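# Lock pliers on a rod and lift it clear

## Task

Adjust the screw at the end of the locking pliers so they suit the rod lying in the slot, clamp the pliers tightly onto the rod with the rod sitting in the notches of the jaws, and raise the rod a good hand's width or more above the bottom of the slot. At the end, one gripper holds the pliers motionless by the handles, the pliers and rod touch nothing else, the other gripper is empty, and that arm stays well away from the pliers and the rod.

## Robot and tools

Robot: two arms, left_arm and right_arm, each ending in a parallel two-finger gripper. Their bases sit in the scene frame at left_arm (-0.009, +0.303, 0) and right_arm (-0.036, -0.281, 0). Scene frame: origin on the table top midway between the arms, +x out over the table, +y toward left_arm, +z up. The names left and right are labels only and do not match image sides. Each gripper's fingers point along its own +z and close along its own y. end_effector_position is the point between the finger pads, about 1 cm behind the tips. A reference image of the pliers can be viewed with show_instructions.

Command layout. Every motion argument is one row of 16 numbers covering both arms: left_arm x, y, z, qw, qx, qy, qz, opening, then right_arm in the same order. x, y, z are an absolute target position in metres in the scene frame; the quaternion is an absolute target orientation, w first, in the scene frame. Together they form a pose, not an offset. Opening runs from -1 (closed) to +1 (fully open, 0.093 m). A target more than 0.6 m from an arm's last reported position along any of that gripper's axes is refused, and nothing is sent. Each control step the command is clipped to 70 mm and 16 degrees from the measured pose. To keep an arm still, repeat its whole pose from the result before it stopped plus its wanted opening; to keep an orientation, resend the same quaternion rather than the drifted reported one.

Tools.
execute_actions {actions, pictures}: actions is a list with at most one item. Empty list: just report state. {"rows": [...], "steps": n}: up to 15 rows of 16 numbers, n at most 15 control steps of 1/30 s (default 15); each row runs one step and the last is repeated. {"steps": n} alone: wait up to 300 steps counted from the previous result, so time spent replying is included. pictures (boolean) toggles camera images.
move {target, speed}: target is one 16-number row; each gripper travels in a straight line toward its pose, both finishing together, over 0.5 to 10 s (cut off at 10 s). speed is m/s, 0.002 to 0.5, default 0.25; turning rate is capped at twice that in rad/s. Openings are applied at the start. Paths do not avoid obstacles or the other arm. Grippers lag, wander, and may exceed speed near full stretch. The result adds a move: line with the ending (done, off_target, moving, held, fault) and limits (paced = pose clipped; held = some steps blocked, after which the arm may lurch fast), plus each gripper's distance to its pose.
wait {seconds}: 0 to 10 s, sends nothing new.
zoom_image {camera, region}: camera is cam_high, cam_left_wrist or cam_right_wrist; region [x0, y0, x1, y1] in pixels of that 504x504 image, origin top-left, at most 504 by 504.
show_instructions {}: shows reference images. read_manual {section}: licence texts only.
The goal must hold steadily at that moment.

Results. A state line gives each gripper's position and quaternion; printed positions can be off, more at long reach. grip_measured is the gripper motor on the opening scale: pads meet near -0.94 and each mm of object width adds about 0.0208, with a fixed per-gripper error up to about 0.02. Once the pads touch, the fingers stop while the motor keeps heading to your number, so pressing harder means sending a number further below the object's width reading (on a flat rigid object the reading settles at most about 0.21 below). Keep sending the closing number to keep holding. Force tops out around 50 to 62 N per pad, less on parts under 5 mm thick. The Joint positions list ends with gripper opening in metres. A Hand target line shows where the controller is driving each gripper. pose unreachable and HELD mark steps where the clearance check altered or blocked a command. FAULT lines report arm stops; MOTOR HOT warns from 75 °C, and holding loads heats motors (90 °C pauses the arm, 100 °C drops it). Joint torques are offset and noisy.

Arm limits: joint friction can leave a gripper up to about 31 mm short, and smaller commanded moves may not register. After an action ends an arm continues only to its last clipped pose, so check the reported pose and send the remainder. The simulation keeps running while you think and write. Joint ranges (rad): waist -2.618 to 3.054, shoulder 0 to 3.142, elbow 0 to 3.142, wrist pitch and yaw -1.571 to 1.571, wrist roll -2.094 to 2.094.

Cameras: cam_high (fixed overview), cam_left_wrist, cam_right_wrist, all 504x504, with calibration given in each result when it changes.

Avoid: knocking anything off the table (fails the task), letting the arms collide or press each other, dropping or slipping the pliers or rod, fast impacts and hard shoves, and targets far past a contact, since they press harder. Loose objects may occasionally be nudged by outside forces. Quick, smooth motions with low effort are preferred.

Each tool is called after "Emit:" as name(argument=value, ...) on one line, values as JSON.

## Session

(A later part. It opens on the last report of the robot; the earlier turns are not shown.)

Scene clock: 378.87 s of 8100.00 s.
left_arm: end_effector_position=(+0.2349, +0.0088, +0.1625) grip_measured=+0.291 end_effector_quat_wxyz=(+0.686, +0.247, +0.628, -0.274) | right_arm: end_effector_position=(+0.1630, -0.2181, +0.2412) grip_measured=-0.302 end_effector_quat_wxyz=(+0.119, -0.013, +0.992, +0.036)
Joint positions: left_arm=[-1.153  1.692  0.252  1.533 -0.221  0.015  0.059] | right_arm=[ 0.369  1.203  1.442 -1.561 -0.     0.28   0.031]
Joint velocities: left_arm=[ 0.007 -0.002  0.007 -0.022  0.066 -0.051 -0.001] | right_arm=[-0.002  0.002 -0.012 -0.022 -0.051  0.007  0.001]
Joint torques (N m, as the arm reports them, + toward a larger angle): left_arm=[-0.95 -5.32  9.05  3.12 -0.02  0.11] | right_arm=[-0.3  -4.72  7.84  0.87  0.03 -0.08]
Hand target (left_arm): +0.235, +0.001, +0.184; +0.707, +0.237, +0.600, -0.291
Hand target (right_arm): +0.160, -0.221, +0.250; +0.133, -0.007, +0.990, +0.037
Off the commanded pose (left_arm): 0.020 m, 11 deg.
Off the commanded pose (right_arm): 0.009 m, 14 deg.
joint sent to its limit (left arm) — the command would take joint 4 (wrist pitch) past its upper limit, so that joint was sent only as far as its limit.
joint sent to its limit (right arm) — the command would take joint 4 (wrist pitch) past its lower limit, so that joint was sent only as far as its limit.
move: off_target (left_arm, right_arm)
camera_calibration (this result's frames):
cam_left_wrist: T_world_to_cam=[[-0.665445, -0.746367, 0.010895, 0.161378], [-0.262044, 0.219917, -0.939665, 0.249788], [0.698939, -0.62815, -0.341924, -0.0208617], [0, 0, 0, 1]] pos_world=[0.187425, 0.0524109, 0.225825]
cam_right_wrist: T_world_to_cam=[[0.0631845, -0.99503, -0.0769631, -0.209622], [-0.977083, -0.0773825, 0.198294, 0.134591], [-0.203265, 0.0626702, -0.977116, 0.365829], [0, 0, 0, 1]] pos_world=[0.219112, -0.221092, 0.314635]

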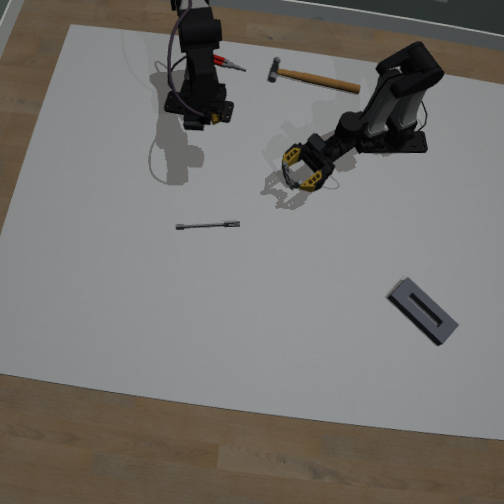

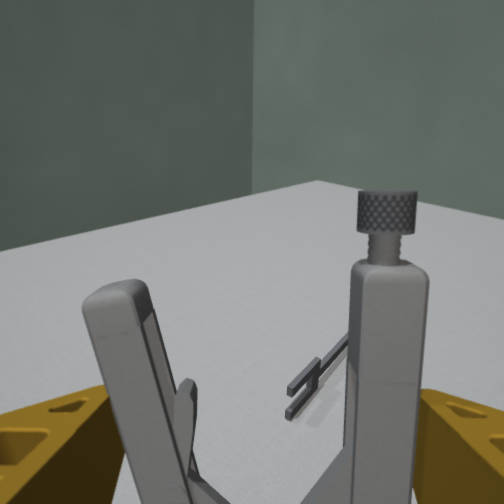

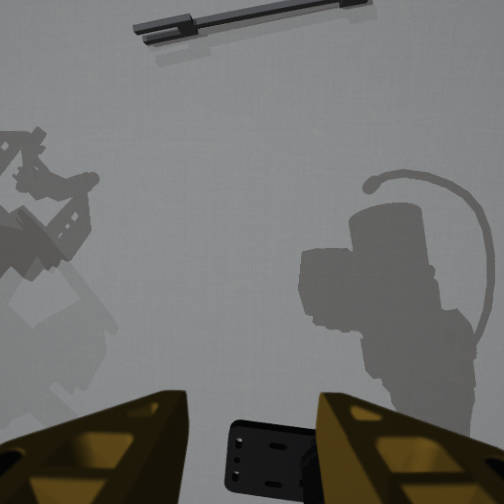

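Emit:
move(target=[0.18,0.03,0.2,0.3589,0.6092,0.6092,-0.3589,0.28,0.153,-0.07,0.30,0.2706,-0.6533,0.6533,0.2706,-0.3], speed=0.2)

Scene clock: 389.90 s of 8100.00 s.
left_arm: end_effector_position=(+0.1754, +0.0326, +0.1865) grip_measured=+0.291 end_effector_quat_wxyz=(+0.348, +0.611, +0.616, -0.354) | right_arm: end_effector_position=(+0.1504, -0.0736, +0.2951) grip_measured=-0.301 end_effector_quat_wxyz=(-0.271, +0.648, -0.661, -0.265)
Joint positions: left_arm=[-0.773  1.192  0.82  -0.438  0.797  0.633  0.059] | right_arm=[ 0.516  1.3    1.532 -1.38  -0.673 -0.947  0.031]
Joint velocities: left_arm=[ 0.007  0.017 -0.012  0.007  0.022  0.007 -0.   ] | right_arm=[ 0.012 -0.012 -0.017  0.066 -0.081  0.066  0.   ]
Joint torques (N m, as the arm reports them, + toward a larger angle): left_arm=[ 0.45 -3.46 12.73  1.95  0.55  0.1 ] | right_arm=[ 0.38 -2.37  8.    1.28 -0.51 -0.22]
Hand target (left_arm): +0.181, +0.030, +0.199; +0.362, +0.613, +0.605, -0.357
Hand target (right_arm): +0.152, -0.069, +0.298; -0.273, +0.653, -0.653, -0.268
Off the commanded pose (left_arm): 0.015 m, 2 deg.
Off the commanded pose (right_arm): 0.007 m, 1 deg.
move: off_target (left_arm)
camera_calibration (this result's frames):
cam_left_wrist: T_world_to_cam=[[-0.999641, -0.0267964, -0.000731288, 0.176633], [-0.0217023, 0.825014, -0.564696, 0.119628], [0.0157352, -0.564477, -0.825299, 0.251834], [0, 0, 0, 1]] pos_world=[0.175203, 0.048193, 0.275521]
cam_right_wrist: T_world_to_cam=[[0.999933, 0.00839244, 0.00802246, -0.152972], [0.0105654, -0.944229, -0.32912, 0.0660283], [0.00481292, 0.329183, -0.944254, 0.385453], [0, 0, 0, 1]] pos_world=[0.150409, -0.063255, 0.386924]

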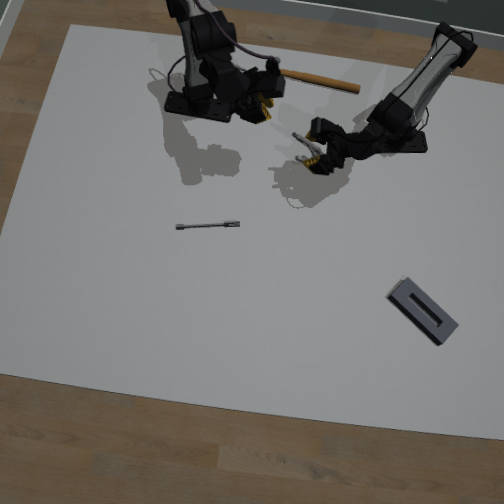

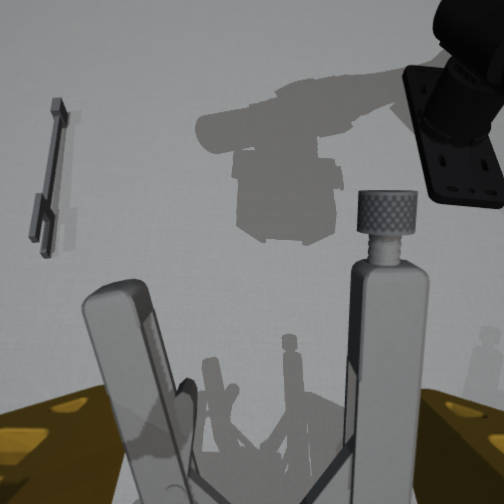

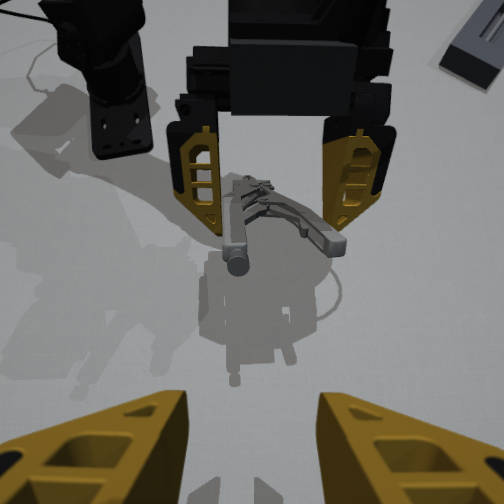

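Emit:
move(target=[0.18,0.03,0.2,0.3589,0.6092,0.6092,-0.3589,0.28,0.146,-0.032,0.234,-0.2195,0.53,0.7568,0.3135,-0.4], speed=0.5)

Scene clock: 403.20 s of 8100.00 s.
left_arm: end_effector_position=(+0.1743, +0.0340, +0.1843) grip_measured=+0.291 end_effector_quat_wxyz=(+0.343, +0.611, +0.620, -0.353) | right_arm: end_effector_position=(+0.1463, -0.0331, +0.2308) grip_measured=-0.398 end_effector_quat_wxyz=(-0.223, +0.533, +0.758, +0.303)
Joint positions: left_arm=[-0.773  1.192  0.82  -0.453  0.793  0.635  0.059] | right_arm=[ 0.678  1.277  1.238 -1.032 -0.615  2.004  0.026]
Joint velocities: left_arm=[ 0.007 -0.012  0.002 -0.007 -0.007  0.007 -0.001] | right_arm=[ 0.007  0.007  0.007 -0.007 -0.11  -0.066  0.001]
Joint torques (N m, as the arm reports them, + toward a larger angle): left_arm=[ 0.24 -4.46 13.02  1.88  0.56 -0.02] | right_arm=[ 0.4  -6.35  6.18  1.68 -0.3  -0.07]
Hand target (left_arm): +0.179, +0.031, +0.200; +0.359, +0.609, +0.609, -0.358
Hand target (right_arm): +0.145, -0.032, +0.234; -0.218, +0.530, +0.757, +0.314
Off the commanded pose (left_arm): 0.017 m, 2 deg.
Off the commanded pose (right_arm): 0.003 m, 1 deg.
move: off_target (left_arm)
camera_calibration (this result's frames):
cam_left_wrist: T_world_to_cam=[[-0.999567, -0.0284627, 0.00745388, 0.174078], [-0.0278006, 0.830703, -0.556021, 0.116561], [0.00963388, -0.555987, -0.831135, 0.252636], [0, 0, 0, 1]] pos_world=[0.174809, 0.0485893, 0.273488]
cam_right_wrist: T_world_to_cam=[[-0.934557, -0.253951, -0.249224, 0.184996], [-0.321577, 0.303042, 0.897081, -0.109943], [-0.152289, 0.918518, -0.364874, 0.220224], [0, 0, 0, 1]] pos_world=[0.171072, -0.121982, 0.225087]

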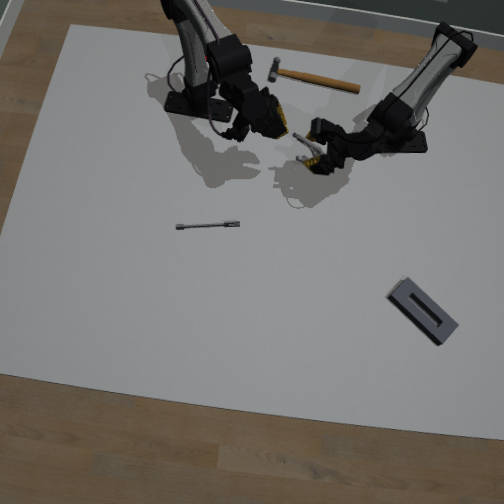

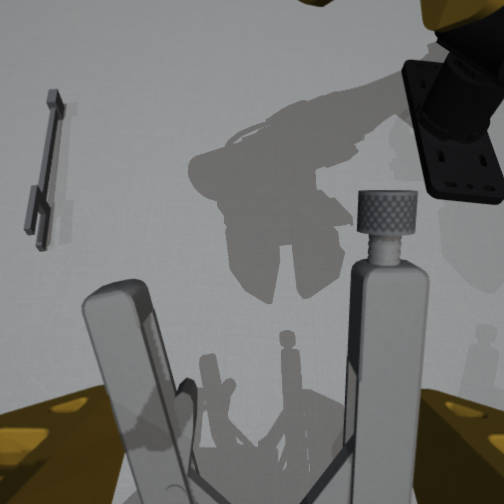

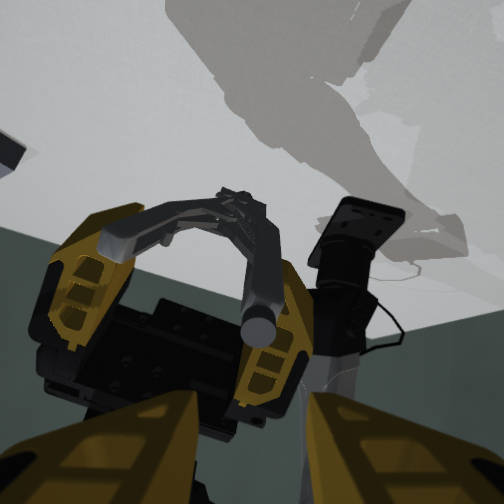

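Emit:
move(target=[0.18,0.03,0.2,0.3589,0.6092,0.6092,-0.3589,0.28,0.1455,-0.006,0.204,-0.2195,0.53,0.7568,0.3135,-0.4], speed=0.04)

Scene clock: 409.67 s of 8100.00 s.
left_arm: end_effector_position=(+0.1737, +0.0344, +0.1836) grip_measured=+0.291 end_effector_quat_wxyz=(+0.340, +0.611, +0.621, -0.354) | right_arm: end_effector_position=(+0.1433, -0.0101, +0.2115) grip_measured=-0.398 end_effector_quat_wxyz=(-0.220, +0.522, +0.761, +0.317)
Joint positions: left_arm=[-0.773  1.192  0.82  -0.458  0.793  0.635  0.059] | right_arm=[ 0.762  1.277  1.139 -0.857 -0.578  2.079  0.026]
Joint velocities: left_arm=[-0.007 -0.002 -0.012 -0.007  0.007  0.037 -0.   ] | right_arm=[-0.027  0.012  0.007 -0.066  0.037  0.051 -0.   ]
Joint torques (N m, as the arm reports them, + toward a larger angle): left_arm=[ 0.45 -4.46 12.92  1.9   0.55 -0.02] | right_arm=[ 0.37 -3.03  6.43  1.82 -0.28 -0.1 ]
Hand target (left_arm): +0.179, +0.031, +0.200; +0.359, +0.609, +0.609, -0.358
Hand target (right_arm): +0.145, -0.007, +0.204; -0.220, +0.525, +0.761, +0.312
Off the commanded pose (left_arm): 0.018 m, 3 deg.
Off the commanded pose (right_arm): 0.009 m, 1 deg.
joint sent to its limit (right arm) — the command would take joint 6 (wrist roll) past its upper limit, so that joint was sent only as far as its limit.
move: off_target (left_arm)
camera_calibration (this result's frames):
cam_left_wrist: T_world_to_cam=[[-0.999525, -0.0284916, 0.011784, 0.172669], [-0.0302511, 0.832368, -0.553397, 0.115692], [0.00595852, -0.55349, -0.832834, 0.253166], [0, 0, 0, 1]] pos_world=[0.174578, 0.0487463, 0.272834]
cam_right_wrist: T_world_to_cam=[[-0.924095, -0.259523, -0.280528, 0.188226], [-0.350069, 0.280392, 0.893774, -0.0960534], [-0.153297, 0.924136, -0.34996, 0.188594], [0, 0, 0, 1]] pos_world=[0.169225, -0.0985053, 0.204653]

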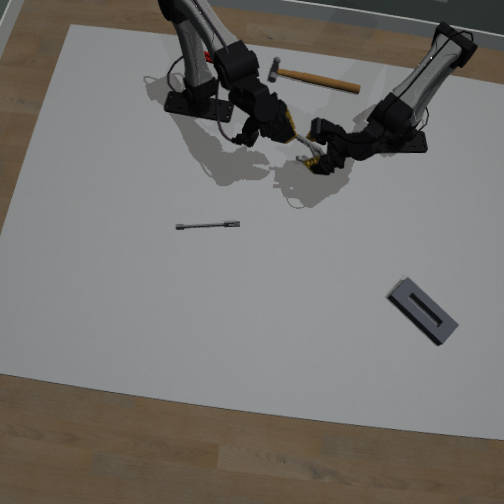

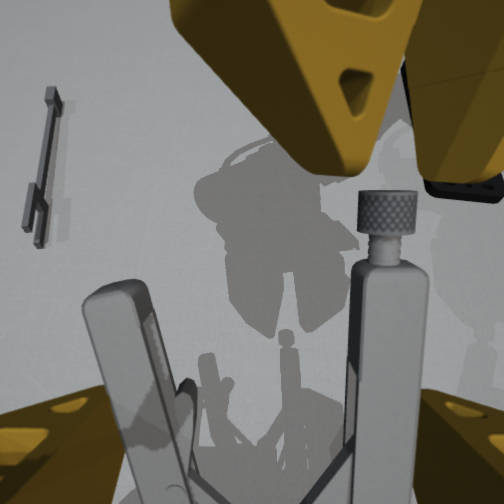

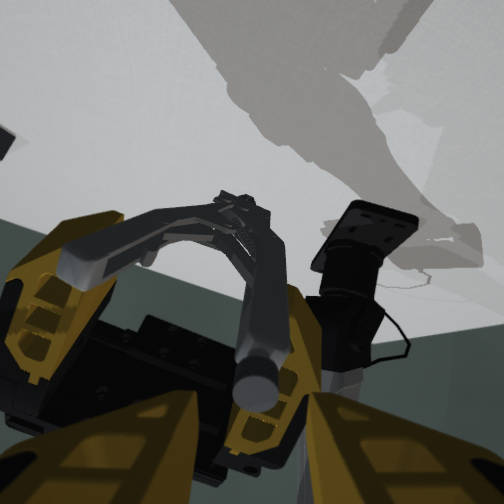

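Emit:
move(target=[0.18,0.03,0.2,0.3589,0.6092,0.6092,-0.3589,0.28,0.145,0.005,0.192,-0.1913,0.4619,0.8001,0.3314,-0.4], speed=0.03)

Scene clock: 415.43 s of 8100.00 s.
left_arm: end_effector_position=(+0.1731, +0.0348, +0.1829) grip_measured=+0.291 end_effector_quat_wxyz=(+0.338, +0.610, +0.623, -0.354) | right_arm: end_effector_position=(+0.1441, +0.0022, +0.2024) grip_measured=-0.398 end_effector_quat_wxyz=(-0.192, +0.464, +0.796, +0.338)
Joint positions: left_arm=[-0.773  1.192  0.82  -0.463  0.793  0.635  0.059] | right_arm=[ 0.801  1.292  1.105 -0.773 -0.551  1.973  0.026]
Joint velocities: left_arm=[ 0.012 -0.002  0.007 -0.081 -0.081  0.022  0.   ] | right_arm=[ 0.002  0.002  0.007  0.051  0.022  0.037 -0.001]
Joint torques (N m, as the arm reports them, + toward a larger angle): left_arm=[ 0.39 -4.47 12.87  1.93  0.55  0.  ] | right_arm=[ 0.38 -3.32  6.06  1.85 -0.18 -0.26]
Hand target (left_arm): +0.179, +0.031, +0.200; +0.359, +0.610, +0.609, -0.358
Hand target (right_arm): +0.144, +0.005, +0.192; -0.191, +0.462, +0.800, +0.331
Off the commanded pose (left_arm): 0.019 m, 3 deg.
Off the commanded pose (right_arm): 0.011 m, 1 deg.
move: off_target (left_arm, right_arm)
camera_calibration (this result's frames):
cam_left_wrist: T_world_to_cam=[[-0.999463, -0.0285334, 0.0161138, 0.17126], [-0.0326899, 0.834025, -0.550757, 0.114817], [0.0022757, -0.550988, -0.83451, 0.253688], [0, 0, 0, 1]] pos_world=[0.174344, 0.0489053, 0.272182]
cam_right_wrist: T_world_to_cam=[[-0.855634, -0.345337, -0.38553, 0.201172], [-0.476484, 0.234674, 0.847285, -0.0633405], [-0.202125, 0.908664, -0.365343, 0.184385], [0, 0, 0, 1]] pos_world=[0.179218, -0.0832077, 0.198589]

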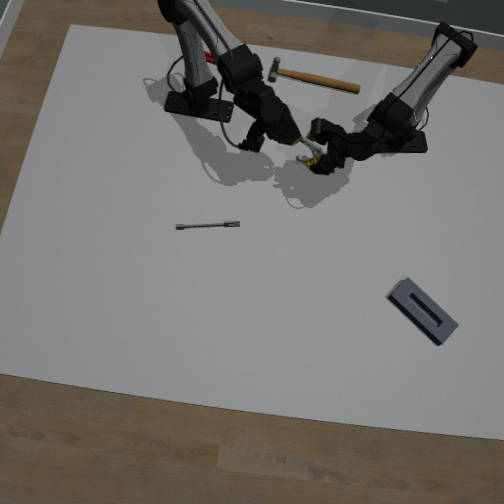

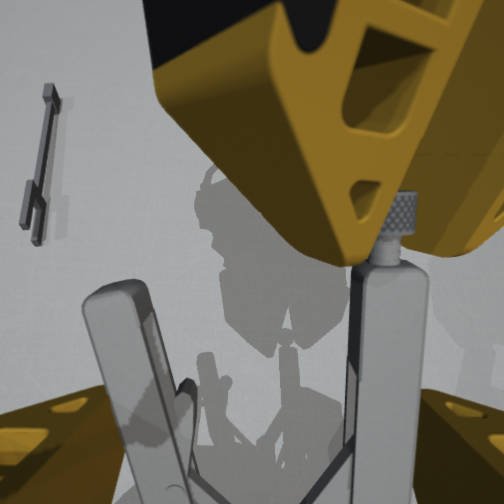

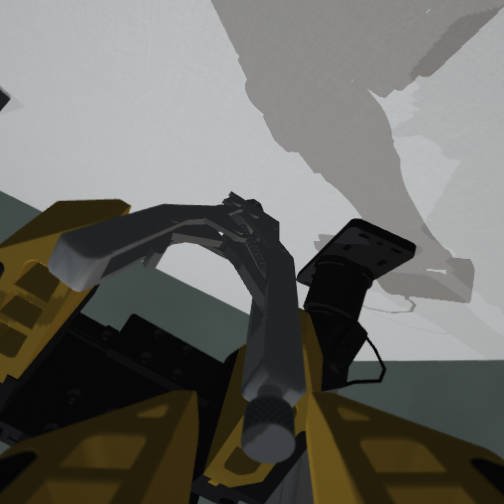

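Emit:
move(target=[0.18,0.03,0.2,0.3589,0.6092,0.6092,-0.3589,0.28,0.145,0.004,0.194,-0.1913,0.4619,0.8001,0.3314,-0.88], speed=0.03)

Emit:
move(target=[0.18,0.03,0.2,0.3589,0.6092,0.6092,-0.3589,0.28,0.145,0.004,0.194,0.1309,-0.316,0.8682,0.3596,-0.88], speed=0.3)

Scene clock: 421.50 s of 8100.00 s.
left_arm: end_effector_position=(+0.1743, +0.0351, +0.1827) grip_measured=+0.291 end_effector_quat_wxyz=(+0.339, +0.610, +0.624, -0.351) | right_arm: end_effector_position=(+0.1428, +0.0019, +0.2019) grip_measured=-0.864 end_effector_quat_wxyz=(-0.194, +0.463, +0.797, +0.336)
Joint positions: left_arm=[-0.772  1.192  0.82  -0.461  0.787  0.634  0.059] | right_arm=[ 0.802  1.292  1.105 -0.778 -0.554  1.97   0.004]
Joint velocities: left_arm=[-0.012  0.002 -0.007 -0.051 -0.007  0.081 -0.   ] | right_arm=[ 0.022  0.002 -0.007 -0.066 -0.037 -0.022  0.001]
Joint torques (N m, as the arm reports them, + toward a larger angle): left_arm=[ 0.35 -4.62 13.04  1.94  0.61 -0.02] | right_arm=[ 0.   -3.42  6.57  1.81 -0.23 -0.21]
Hand target (left_arm): +0.179, +0.031, +0.200; +0.359, +0.610, +0.609, -0.358
Hand target (right_arm): +0.145, +0.004, +0.194; -0.191, +0.462, +0.800, +0.331
Off the commanded pose (left_arm): 0.019 m, 3 deg.
Off the commanded pose (right_arm): 0.008 m, 1 deg.
move: off_target (left_arm)
camera_calibration (this result's frames):
cam_left_wrist: T_world_to_cam=[[-0.999344, -0.0337667, 0.0130551, 0.173185], [-0.0353898, 0.835194, -0.548816, 0.114546], [0.00762813, -0.548918, -0.835841, 0.252865], [0, 0, 0, 1]] pos_world=[0.175196, 0.0489819, 0.271958]
cam_right_wrist: T_world_to_cam=[[-0.855233, -0.349785, -0.382395, 0.199185], [-0.475011, 0.234045, 0.848285, -0.0639165], [-0.20722, 0.907124, -0.366315, 0.185153], [0, 0, 0, 1]] pos_world=[0.178356, -0.0833256, 0.198211]

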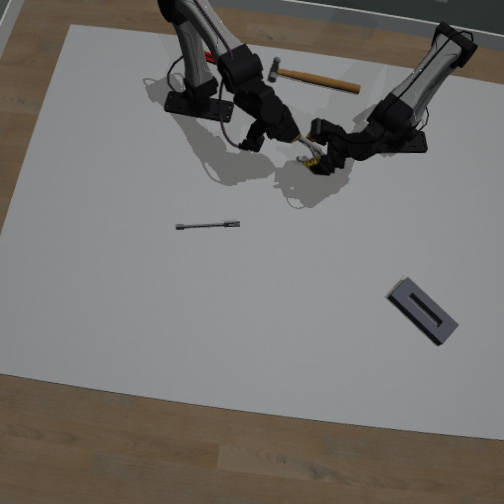

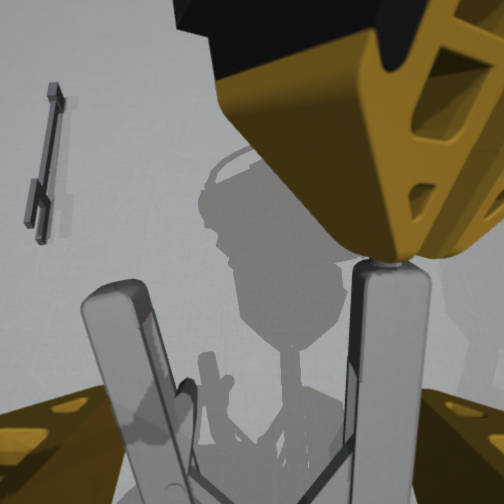

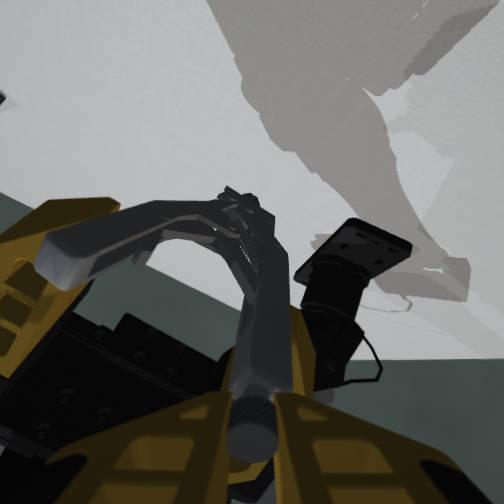

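Scene clock: 425.03 s of 8100.00 s.
left_arm: end_effector_position=(+0.1740, +0.0349, +0.1830) grip_measured=+0.289 end_effector_quat_wxyz=(+0.341, +0.612, +0.621, -0.352) | right_arm: end_effector_position=(+0.1425, +0.0022, +0.2022) grip_measured=-0.865 end_effector_quat_wxyz=(+0.131, -0.310, +0.868, +0.366)
Joint positions: left_arm=[-0.772  1.192  0.82  -0.46   0.79   0.64   0.059] | right_arm=[ 0.802  1.292  1.105 -0.778 -0.557  0.232  0.004]
Joint velocities: left_arm=[-0.012  0.007  0.007 -0.037  0.022 -0.081  0.   ] | right_arm=[ 0.027 -0.012 -0.017  0.037  0.007 -0.11  -0.001]
Joint torques (N m, as the arm reports them, + toward a larger angle): left_arm=[ 0.27 -4.58 12.87  1.96  0.59 -0.12] | right_arm=[-0.04 -3.46  6.69  1.89 -0.24 -0.3 ]
Hand target (left_arm): +0.179, +0.031, +0.200; +0.359, +0.610, +0.609, -0.358
Hand target (right_arm): +0.145, +0.004, +0.194; +0.131, -0.316, +0.868, +0.360
Off the commanded pose (left_arm): 0.019 m, 3 deg.
Off the commanded pose (right_arm): 0.009 m, 1 deg.
move: off_target (left_arm)
camera_calibration (this result's frames):
cam_left_wrist: T_world_to_cam=[[-0.999553, -0.028765, 0.00808593, 0.173723], [-0.0284596, 0.83408, -0.550909, 0.11416], [0.00910258, -0.550893, -0.834526, 0.252631], [0, 0, 0, 1]] pos_world=[0.174595, 0.0489513, 0.272314]
cam_right_wrist: T_world_to_cam=[[0.653231, -0.517812, -0.552412, 0.0188268], [-0.680506, -0.721387, -0.128501, 0.164529], [-0.331964, 0.459861, -0.823607, 0.29617], [0, 0, 0, 1]] pos_world=[0.197982, -0.00775971, 0.27547]

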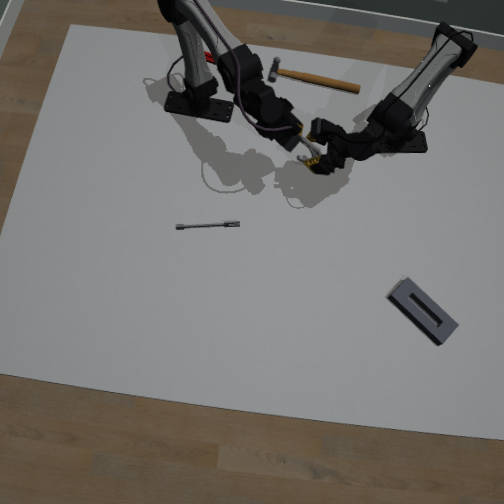

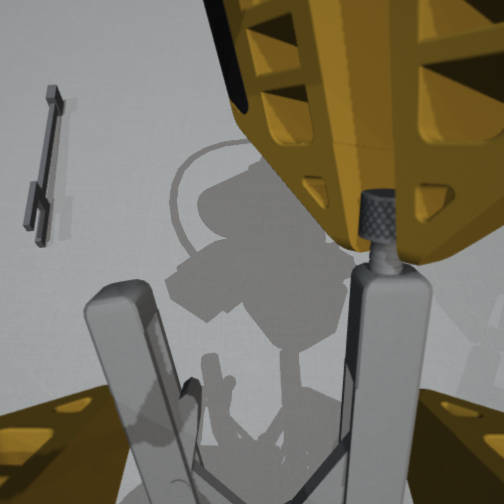

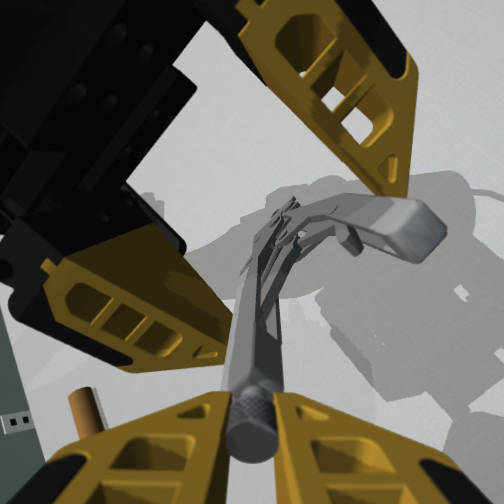

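Emit:
move(target=[0.18,0.03,0.2,0.3589,0.6092,0.6092,-0.3589,0.22,0.145,0.004,0.194,0.2460,-0.5939,0.7077,0.2932,-0.88], speed=0.1)

Scene clock: 433.03 s of 8100.00 s.
left_arm: end_effector_position=(+0.1734, +0.0346, +0.1835) grip_measured=+0.234 end_effector_quat_wxyz=(+0.344, +0.619, +0.614, -0.350) | right_arm: end_effector_position=(+0.1426, +0.0020, +0.2021) grip_measured=-0.865 end_effector_quat_wxyz=(+0.248, -0.587, +0.711, +0.299)
Joint positions: left_arm=[-0.772  1.192  0.82  -0.46   0.795  0.661  0.056] | right_arm=[ 0.802  1.292  1.105 -0.778 -0.556 -0.463  0.004]
Joint velocities: left_arm=[ 0.012 -0.007  0.007  0.007 -0.007  0.022 -0.   ] | right_arm=[ 0.007  0.012 -0.007 -0.066 -0.037 -0.037 -0.   ]
Joint torques (N m, as the arm reports them, + toward a larger angle): left_arm=[ 0.43 -4.5  13.02  1.92  0.55 -0.35] | right_arm=[-0.01 -3.45  6.61  1.86 -0.26 -0.33]
Hand target (left_arm): +0.179, +0.031, +0.200; +0.359, +0.610, +0.609, -0.358
Hand target (right_arm): +0.145, +0.004, +0.194; +0.246, -0.594, +0.708, +0.293
Off the commanded pose (left_arm): 0.018 m, 2 deg.
Off the commanded pose (right_arm): 0.009 m, 1 deg.
move: off_target (left_arm)
camera_calibration (this result's frames):
cam_left_wrist: T_world_to_cam=[[-0.999865, -0.0143349, -0.008034, 0.175564], [-0.0074857, 0.832558, -0.553887, 0.111564], [0.0146287, -0.553752, -0.832553, 0.251639], [0, 0, 0, 1]] pos_world=[0.172695, 0.0489792, 0.272707]
cam_right_wrist: T_world_to_cam=[[0.986421, -0.104365, -0.126811, -0.115742], [-0.1421, -0.929486, -0.340387, 0.130929], [-0.0823441, 0.353785, -0.931695, 0.282606], [0, 0, 0, 1]] pos_world=[0.156046, 0.00963527, 0.293192]

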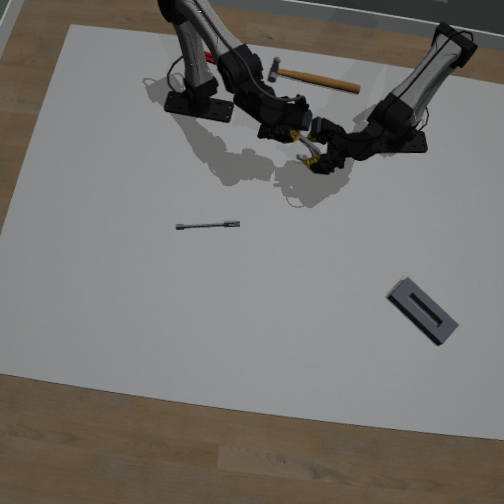

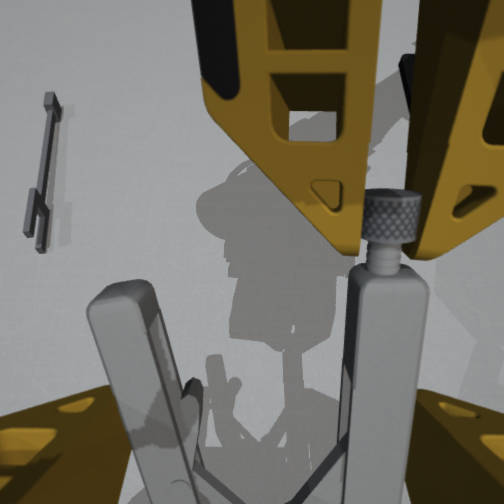

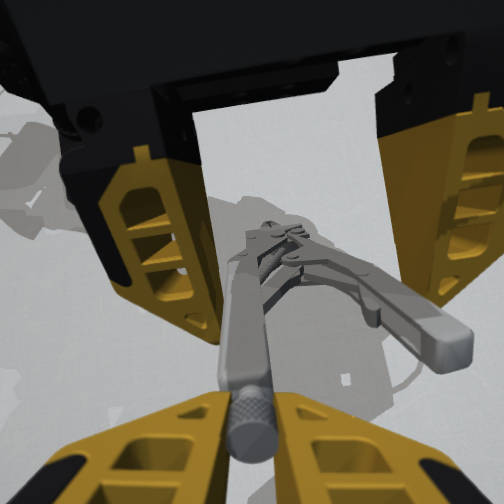

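Emit:
move(target=[0.18,0.03,0.2,0.3589,0.6092,0.6092,-0.3589,0.24,0.145,0.004,0.194,0.3769,-0.9099,0.1605,0.0665,-0.88], speed=0.2)

Scene clock: 439.57 s of 8100.00 s.
left_arm: end_effector_position=(+0.1715, +0.0347, +0.1834) grip_measured=+0.248 end_effector_quat_wxyz=(+0.341, +0.619, +0.612, -0.353) | right_arm: end_effector_position=(+0.1439, -0.0007, +0.1993) grip_measured=-0.866 end_effector_quat_wxyz=(-0.374, +0.910, -0.170, -0.063)
Joint positions: left_arm=[-0.772  1.192  0.82  -0.467  0.803  0.664  0.057] | right_arm=[ 0.802  1.292  1.105 -0.789 -0.535 -1.864  0.004]
Joint velocities: left_arm=[-0.017 -0.017 -0.007  0.081 -0.022  0.022  0.001] | right_arm=[ 0.007 -0.002 -0.007 -0.007 -0.051  0.022  0.001]
Joint torques (N m, as the arm reports them, + toward a larger angle): left_arm=[ 0.41 -4.47 13.08  1.99  0.49 -0.35] | right_arm=[-0.01 -3.35  6.54  1.89 -0.45 -0.25]
Hand target (left_arm): +0.179, +0.031, +0.200; +0.359, +0.610, +0.609, -0.359
Hand target (right_arm): +0.145, +0.004, +0.194; -0.376, +0.910, -0.161, -0.066
Off the commanded pose (left_arm): 0.019 m, 2 deg.
Off the commanded pose (right_arm): 0.007 m, 1 deg.
move: off_target (left_arm)
camera_calibration (this result's frames):
cam_left_wrist: T_world_to_cam=[[-0.999971, -0.00739235, -0.00192704, 0.172396], [-0.00508018, 0.831867, -0.554952, 0.111208], [0.00570545, -0.554926, -0.83188, 0.253075], [0, 0, 0, 1]] pos_world=[0.171512, 0.0492022, 0.272575]
cam_right_wrist: T_world_to_cam=[[0.333329, 0.67978, 0.653293, -0.178538], [0.849515, -0.517089, 0.104608, -0.103499], [0.408921, 0.520113, -0.749844, 0.17429], [0, 0, 0, 1]] pos_world=[0.0761645, -0.0228023, 0.258155]

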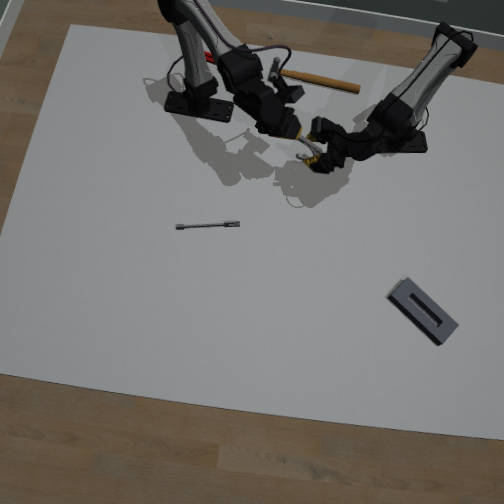

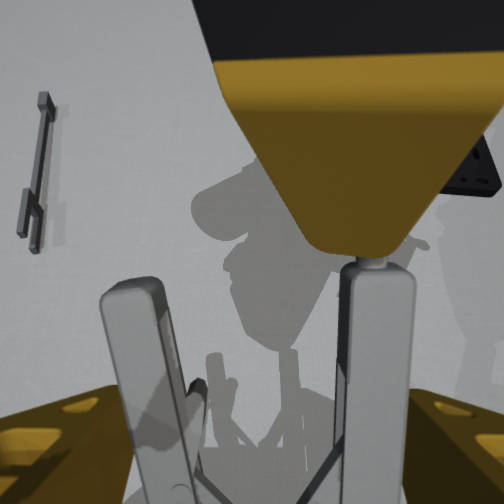

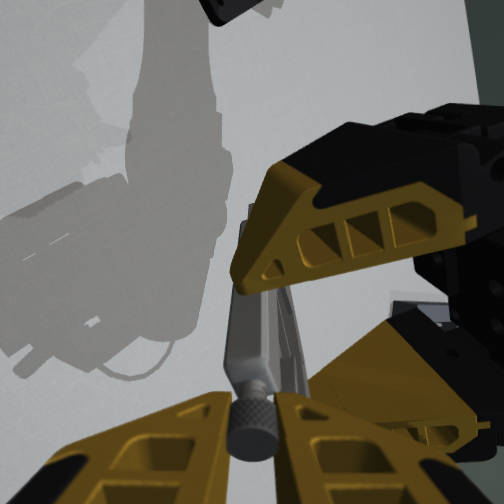

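Emit:
execute_actions(actions=[{"rows":[[0.18,0.03,0.2,0.3589,0.6092,0.6092,-0.3589,0.24,0.145,0.004,0.194,0.3769,-0.9099,0.1605,0.0665,-0.5]],"steps":10}], pictures=false)

Emit:
move(target=[0.18,0.03,0.2,0.3589,0.6092,0.6092,-0.3589,0.24,0.147,0.002,0.197,0.1309,-0.316,0.8682,0.3596,-0.5], speed=0.5)

Emit:
move(target=[0.18,0.03,0.2,0.3589,0.6092,0.6092,-0.3589,0.24,0.147,0.002,0.197,-0.1913,0.4619,0.8001,0.3314,-0.5], speed=0.5)

Scene clock: 443.90 s of 8100.00 s.
left_arm: end_effector_position=(+0.1715, +0.0348, +0.1833) grip_measured=+0.248 end_effector_quat_wxyz=(+0.338, +0.613, +0.619, -0.357) | right_arm: end_effector_position=(+0.1442, +0.0004, +0.2004) grip_measured=-0.502 end_effector_quat_wxyz=(-0.377, +0.909, -0.166, -0.063)
Joint positions: left_arm=[-0.772  1.192  0.82  -0.467  0.803  0.643  0.057] | right_arm=[ 0.802  1.292  1.105 -0.782 -0.54  -1.869  0.021]
Joint velocities: left_arm=[ 0.002 -0.002 -0.002 -0.051 -0.066  0.022  0.   ] | right_arm=[-0.007  0.002  0.002 -0.007 -0.037  0.022 -0.   ]
Joint torques (N m, as the arm reports them, + toward a larger angle): left_arm=[ 0.45 -4.5  12.9   1.99  0.46 -0.1 ] | right_arm=[ 0.   -3.39  6.51  1.81 -0.47 -0.19]
Hand target (left_arm): +0.179, +0.031, +0.200; +0.359, +0.610, +0.609, -0.358
Hand target (right_arm): +0.145, +0.004, +0.194; -0.377, +0.910, -0.161, -0.067
Off the commanded pose (left_arm): 0.019 m, 3 deg.
Off the commanded pose (right_arm): 0.007 m, 1 deg.
Steps of this call (steps 1 to 120: nothing new was sent; steps 121 to 130: all 10 steps of this action). Readings (end_effector_position):
121: left_arm (+0.1715, +0.0347, +0.1833) | right_arm (+0.1441, -0.0006, +0.1994)
122: left_arm (+0.1715, +0.0348, +0.1833) | right_arm (+0.1441, -0.0002, +0.1998)
124: left_arm (+0.1715, +0.0348, +0.1833) | right_arm (+0.1442, +0.0000, +0.2000)
128: left_arm (+0.1715, +0.0348, +0.1833) | right_arm (+0.1442, +0.0003, +0.2003)
130: the state above

Scene clock: 446.97 s of 8100.00 s.
left_arm: end_effector_position=(+0.1721, +0.0356, +0.1818) grip_measured=+0.248 end_effector_quat_wxyz=(+0.335, +0.612, +0.623, -0.354) | right_arm: end_effector_position=(+0.1438, +0.0006, +0.2012) grip_measured=-0.501 end_effector_quat_wxyz=(+0.138, -0.324, +0.864, +0.360)
Joint positions: left_arm=[-0.772  1.192  0.82  -0.472  0.794  0.641  0.057] | right_arm=[ 0.798  1.292  1.105 -0.782 -0.551  0.194  0.021]
Joint velocities: left_arm=[ 0.002  0.002  0.007 -0.125  0.037  0.051  0.001] | right_arm=[-0.007  0.007  0.007  0.022 -0.11  -0.007  0.   ]
Joint torques (N m, as the arm reports them, + toward a larger angle): left_arm=[ 0.3  -4.52 12.88  2.03  0.56 -0.07] | right_arm=[-0.65 -3.19  7.65  1.73 -0.35 -0.14]
Hand target (left_arm): +0.179, +0.031, +0.200; +0.359, +0.610, +0.609, -0.358
Hand target (right_arm): +0.147, +0.002, +0.197; +0.131, -0.316, +0.868, +0.360
Off the commanded pose (left_arm): 0.021 m, 3 deg.
Off the commanded pose (right_arm): 0.005 m, 1 deg.
move: off_target (left_arm)
camera_calibration (this result's frames):
cam_left_wrist: T_world_to_cam=[[-0.999484, -0.0258794, 0.0190032, 0.169705], [-0.0320595, 0.836636, -0.54682, 0.112563], [-0.00174739, -0.547147, -0.837035, 0.254242], [0, 0, 0, 1]] pos_world=[0.173671, 0.049325, 0.271136]
cam_right_wrist: T_world_to_cam=[[0.677822, -0.508391, -0.531128, 0.00881567], [-0.662729, -0.735278, -0.141969, 0.164291], [-0.318351, 0.448224, -0.835313, 0.296969], [0, 0, 0, 1]] pos_world=[0.197445, -0.00782698, 0.276068]

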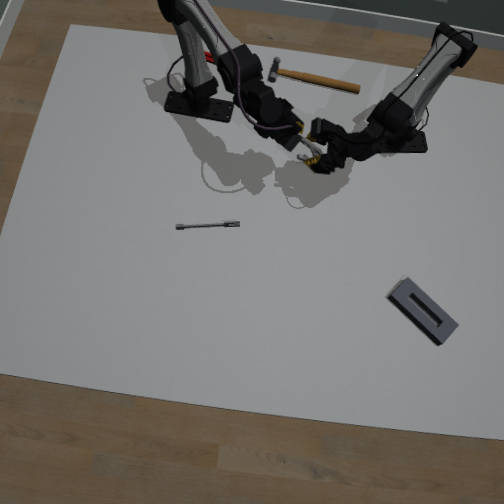

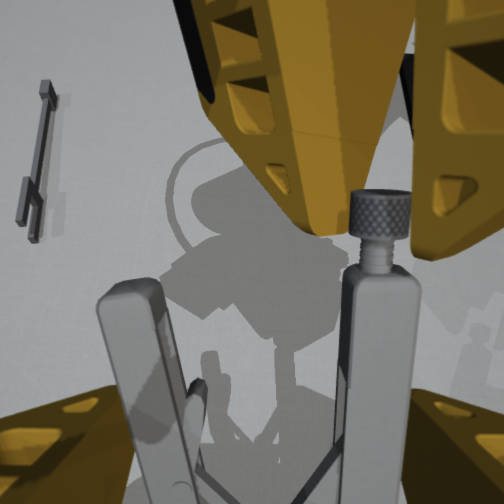

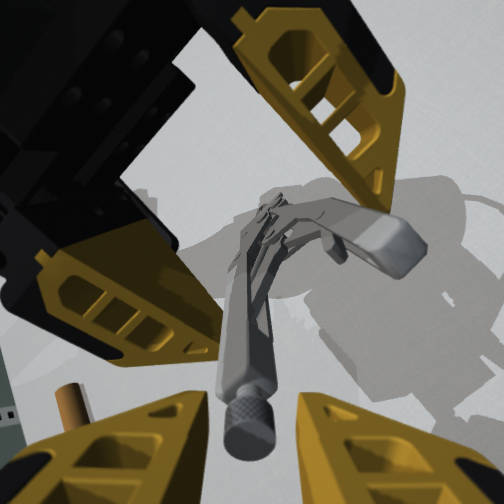

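Scene clock: 449.47 s of 8100.00 s.
left_arm: end_effector_position=(+0.1716, +0.0360, +0.1812) grip_measured=+0.248 end_effector_quat_wxyz=(+0.333, +0.611, +0.624, -0.354) | right_arm: end_effector_position=(+0.1438, +0.0006, +0.2013) grip_measured=-0.501 end_effector_quat_wxyz=(-0.187, +0.454, +0.803, +0.337)
Joint positions: left_arm=[-0.772  1.192  0.82  -0.477  0.793  0.641  0.057] | right_arm=[ 0.798  1.292  1.105 -0.782 -0.551  1.939  0.021]
Joint velocities: left_arm=[ 0.007  0.012  0.002  0.007  0.007 -0.066 -0.   ] | right_arm=[-0.022 -0.017 -0.007 -0.007  0.007  0.007  0.001]
Joint torques (N m, as the arm reports them, + toward a larger angle): left_arm=[ 0.33 -4.7  12.97  2.07  0.59 -0.03] | right_arm=[-0.66 -3.18  7.62  1.65 -0.31 -0.09]
Hand target (left_arm): +0.179, +0.031, +0.200; +0.359, +0.610, +0.609, -0.358
Hand target (right_arm): +0.147, +0.002, +0.197; -0.191, +0.462, +0.800, +0.331
Off the commanded pose (left_arm): 0.021 m, 3 deg.
Off the commanded pose (right_arm): 0.006 m, 1 deg.
move: off_target (left_arm)
camera_calibration (this result's frames):
cam_left_wrist: T_world_to_cam=[[-0.999402, -0.0261901, 0.022556, 0.168586], [-0.0342503, 0.838159, -0.544349, 0.111757], [-0.004649, -0.544797, -0.838555, 0.254627], [0, 0, 0, 1]] pos_world=[0.173496, 0.049465, 0.270551]
cam_right_wrist: T_world_to_cam=[[-0.841521, -0.365097, -0.398181, 0.200473], [-0.495952, 0.229884, 0.837368, -0.0573884], [-0.214185, 0.902141, -0.374522, 0.18897], [0, 0, 0, 1]] pos_world=[0.180715, -0.0840932, 0.198653]

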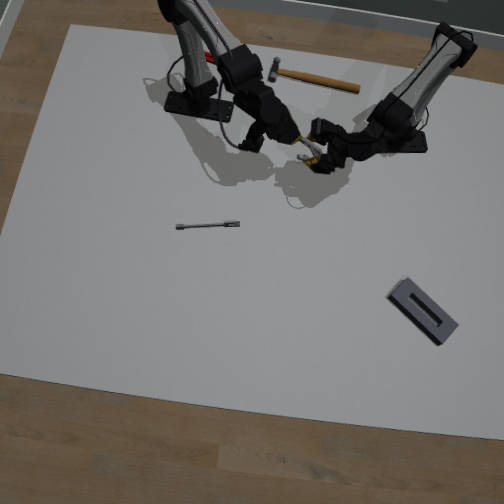

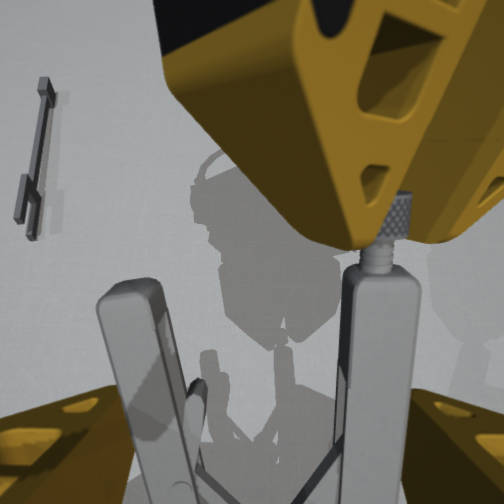

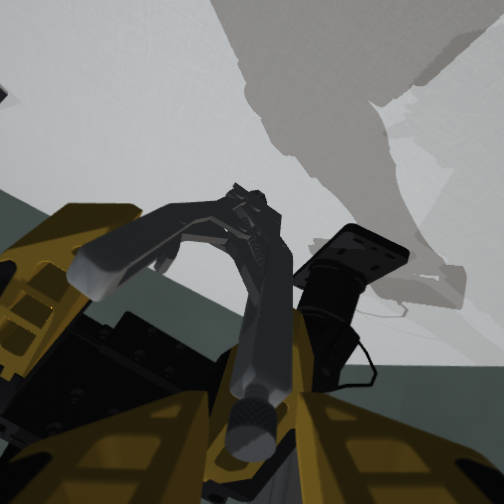

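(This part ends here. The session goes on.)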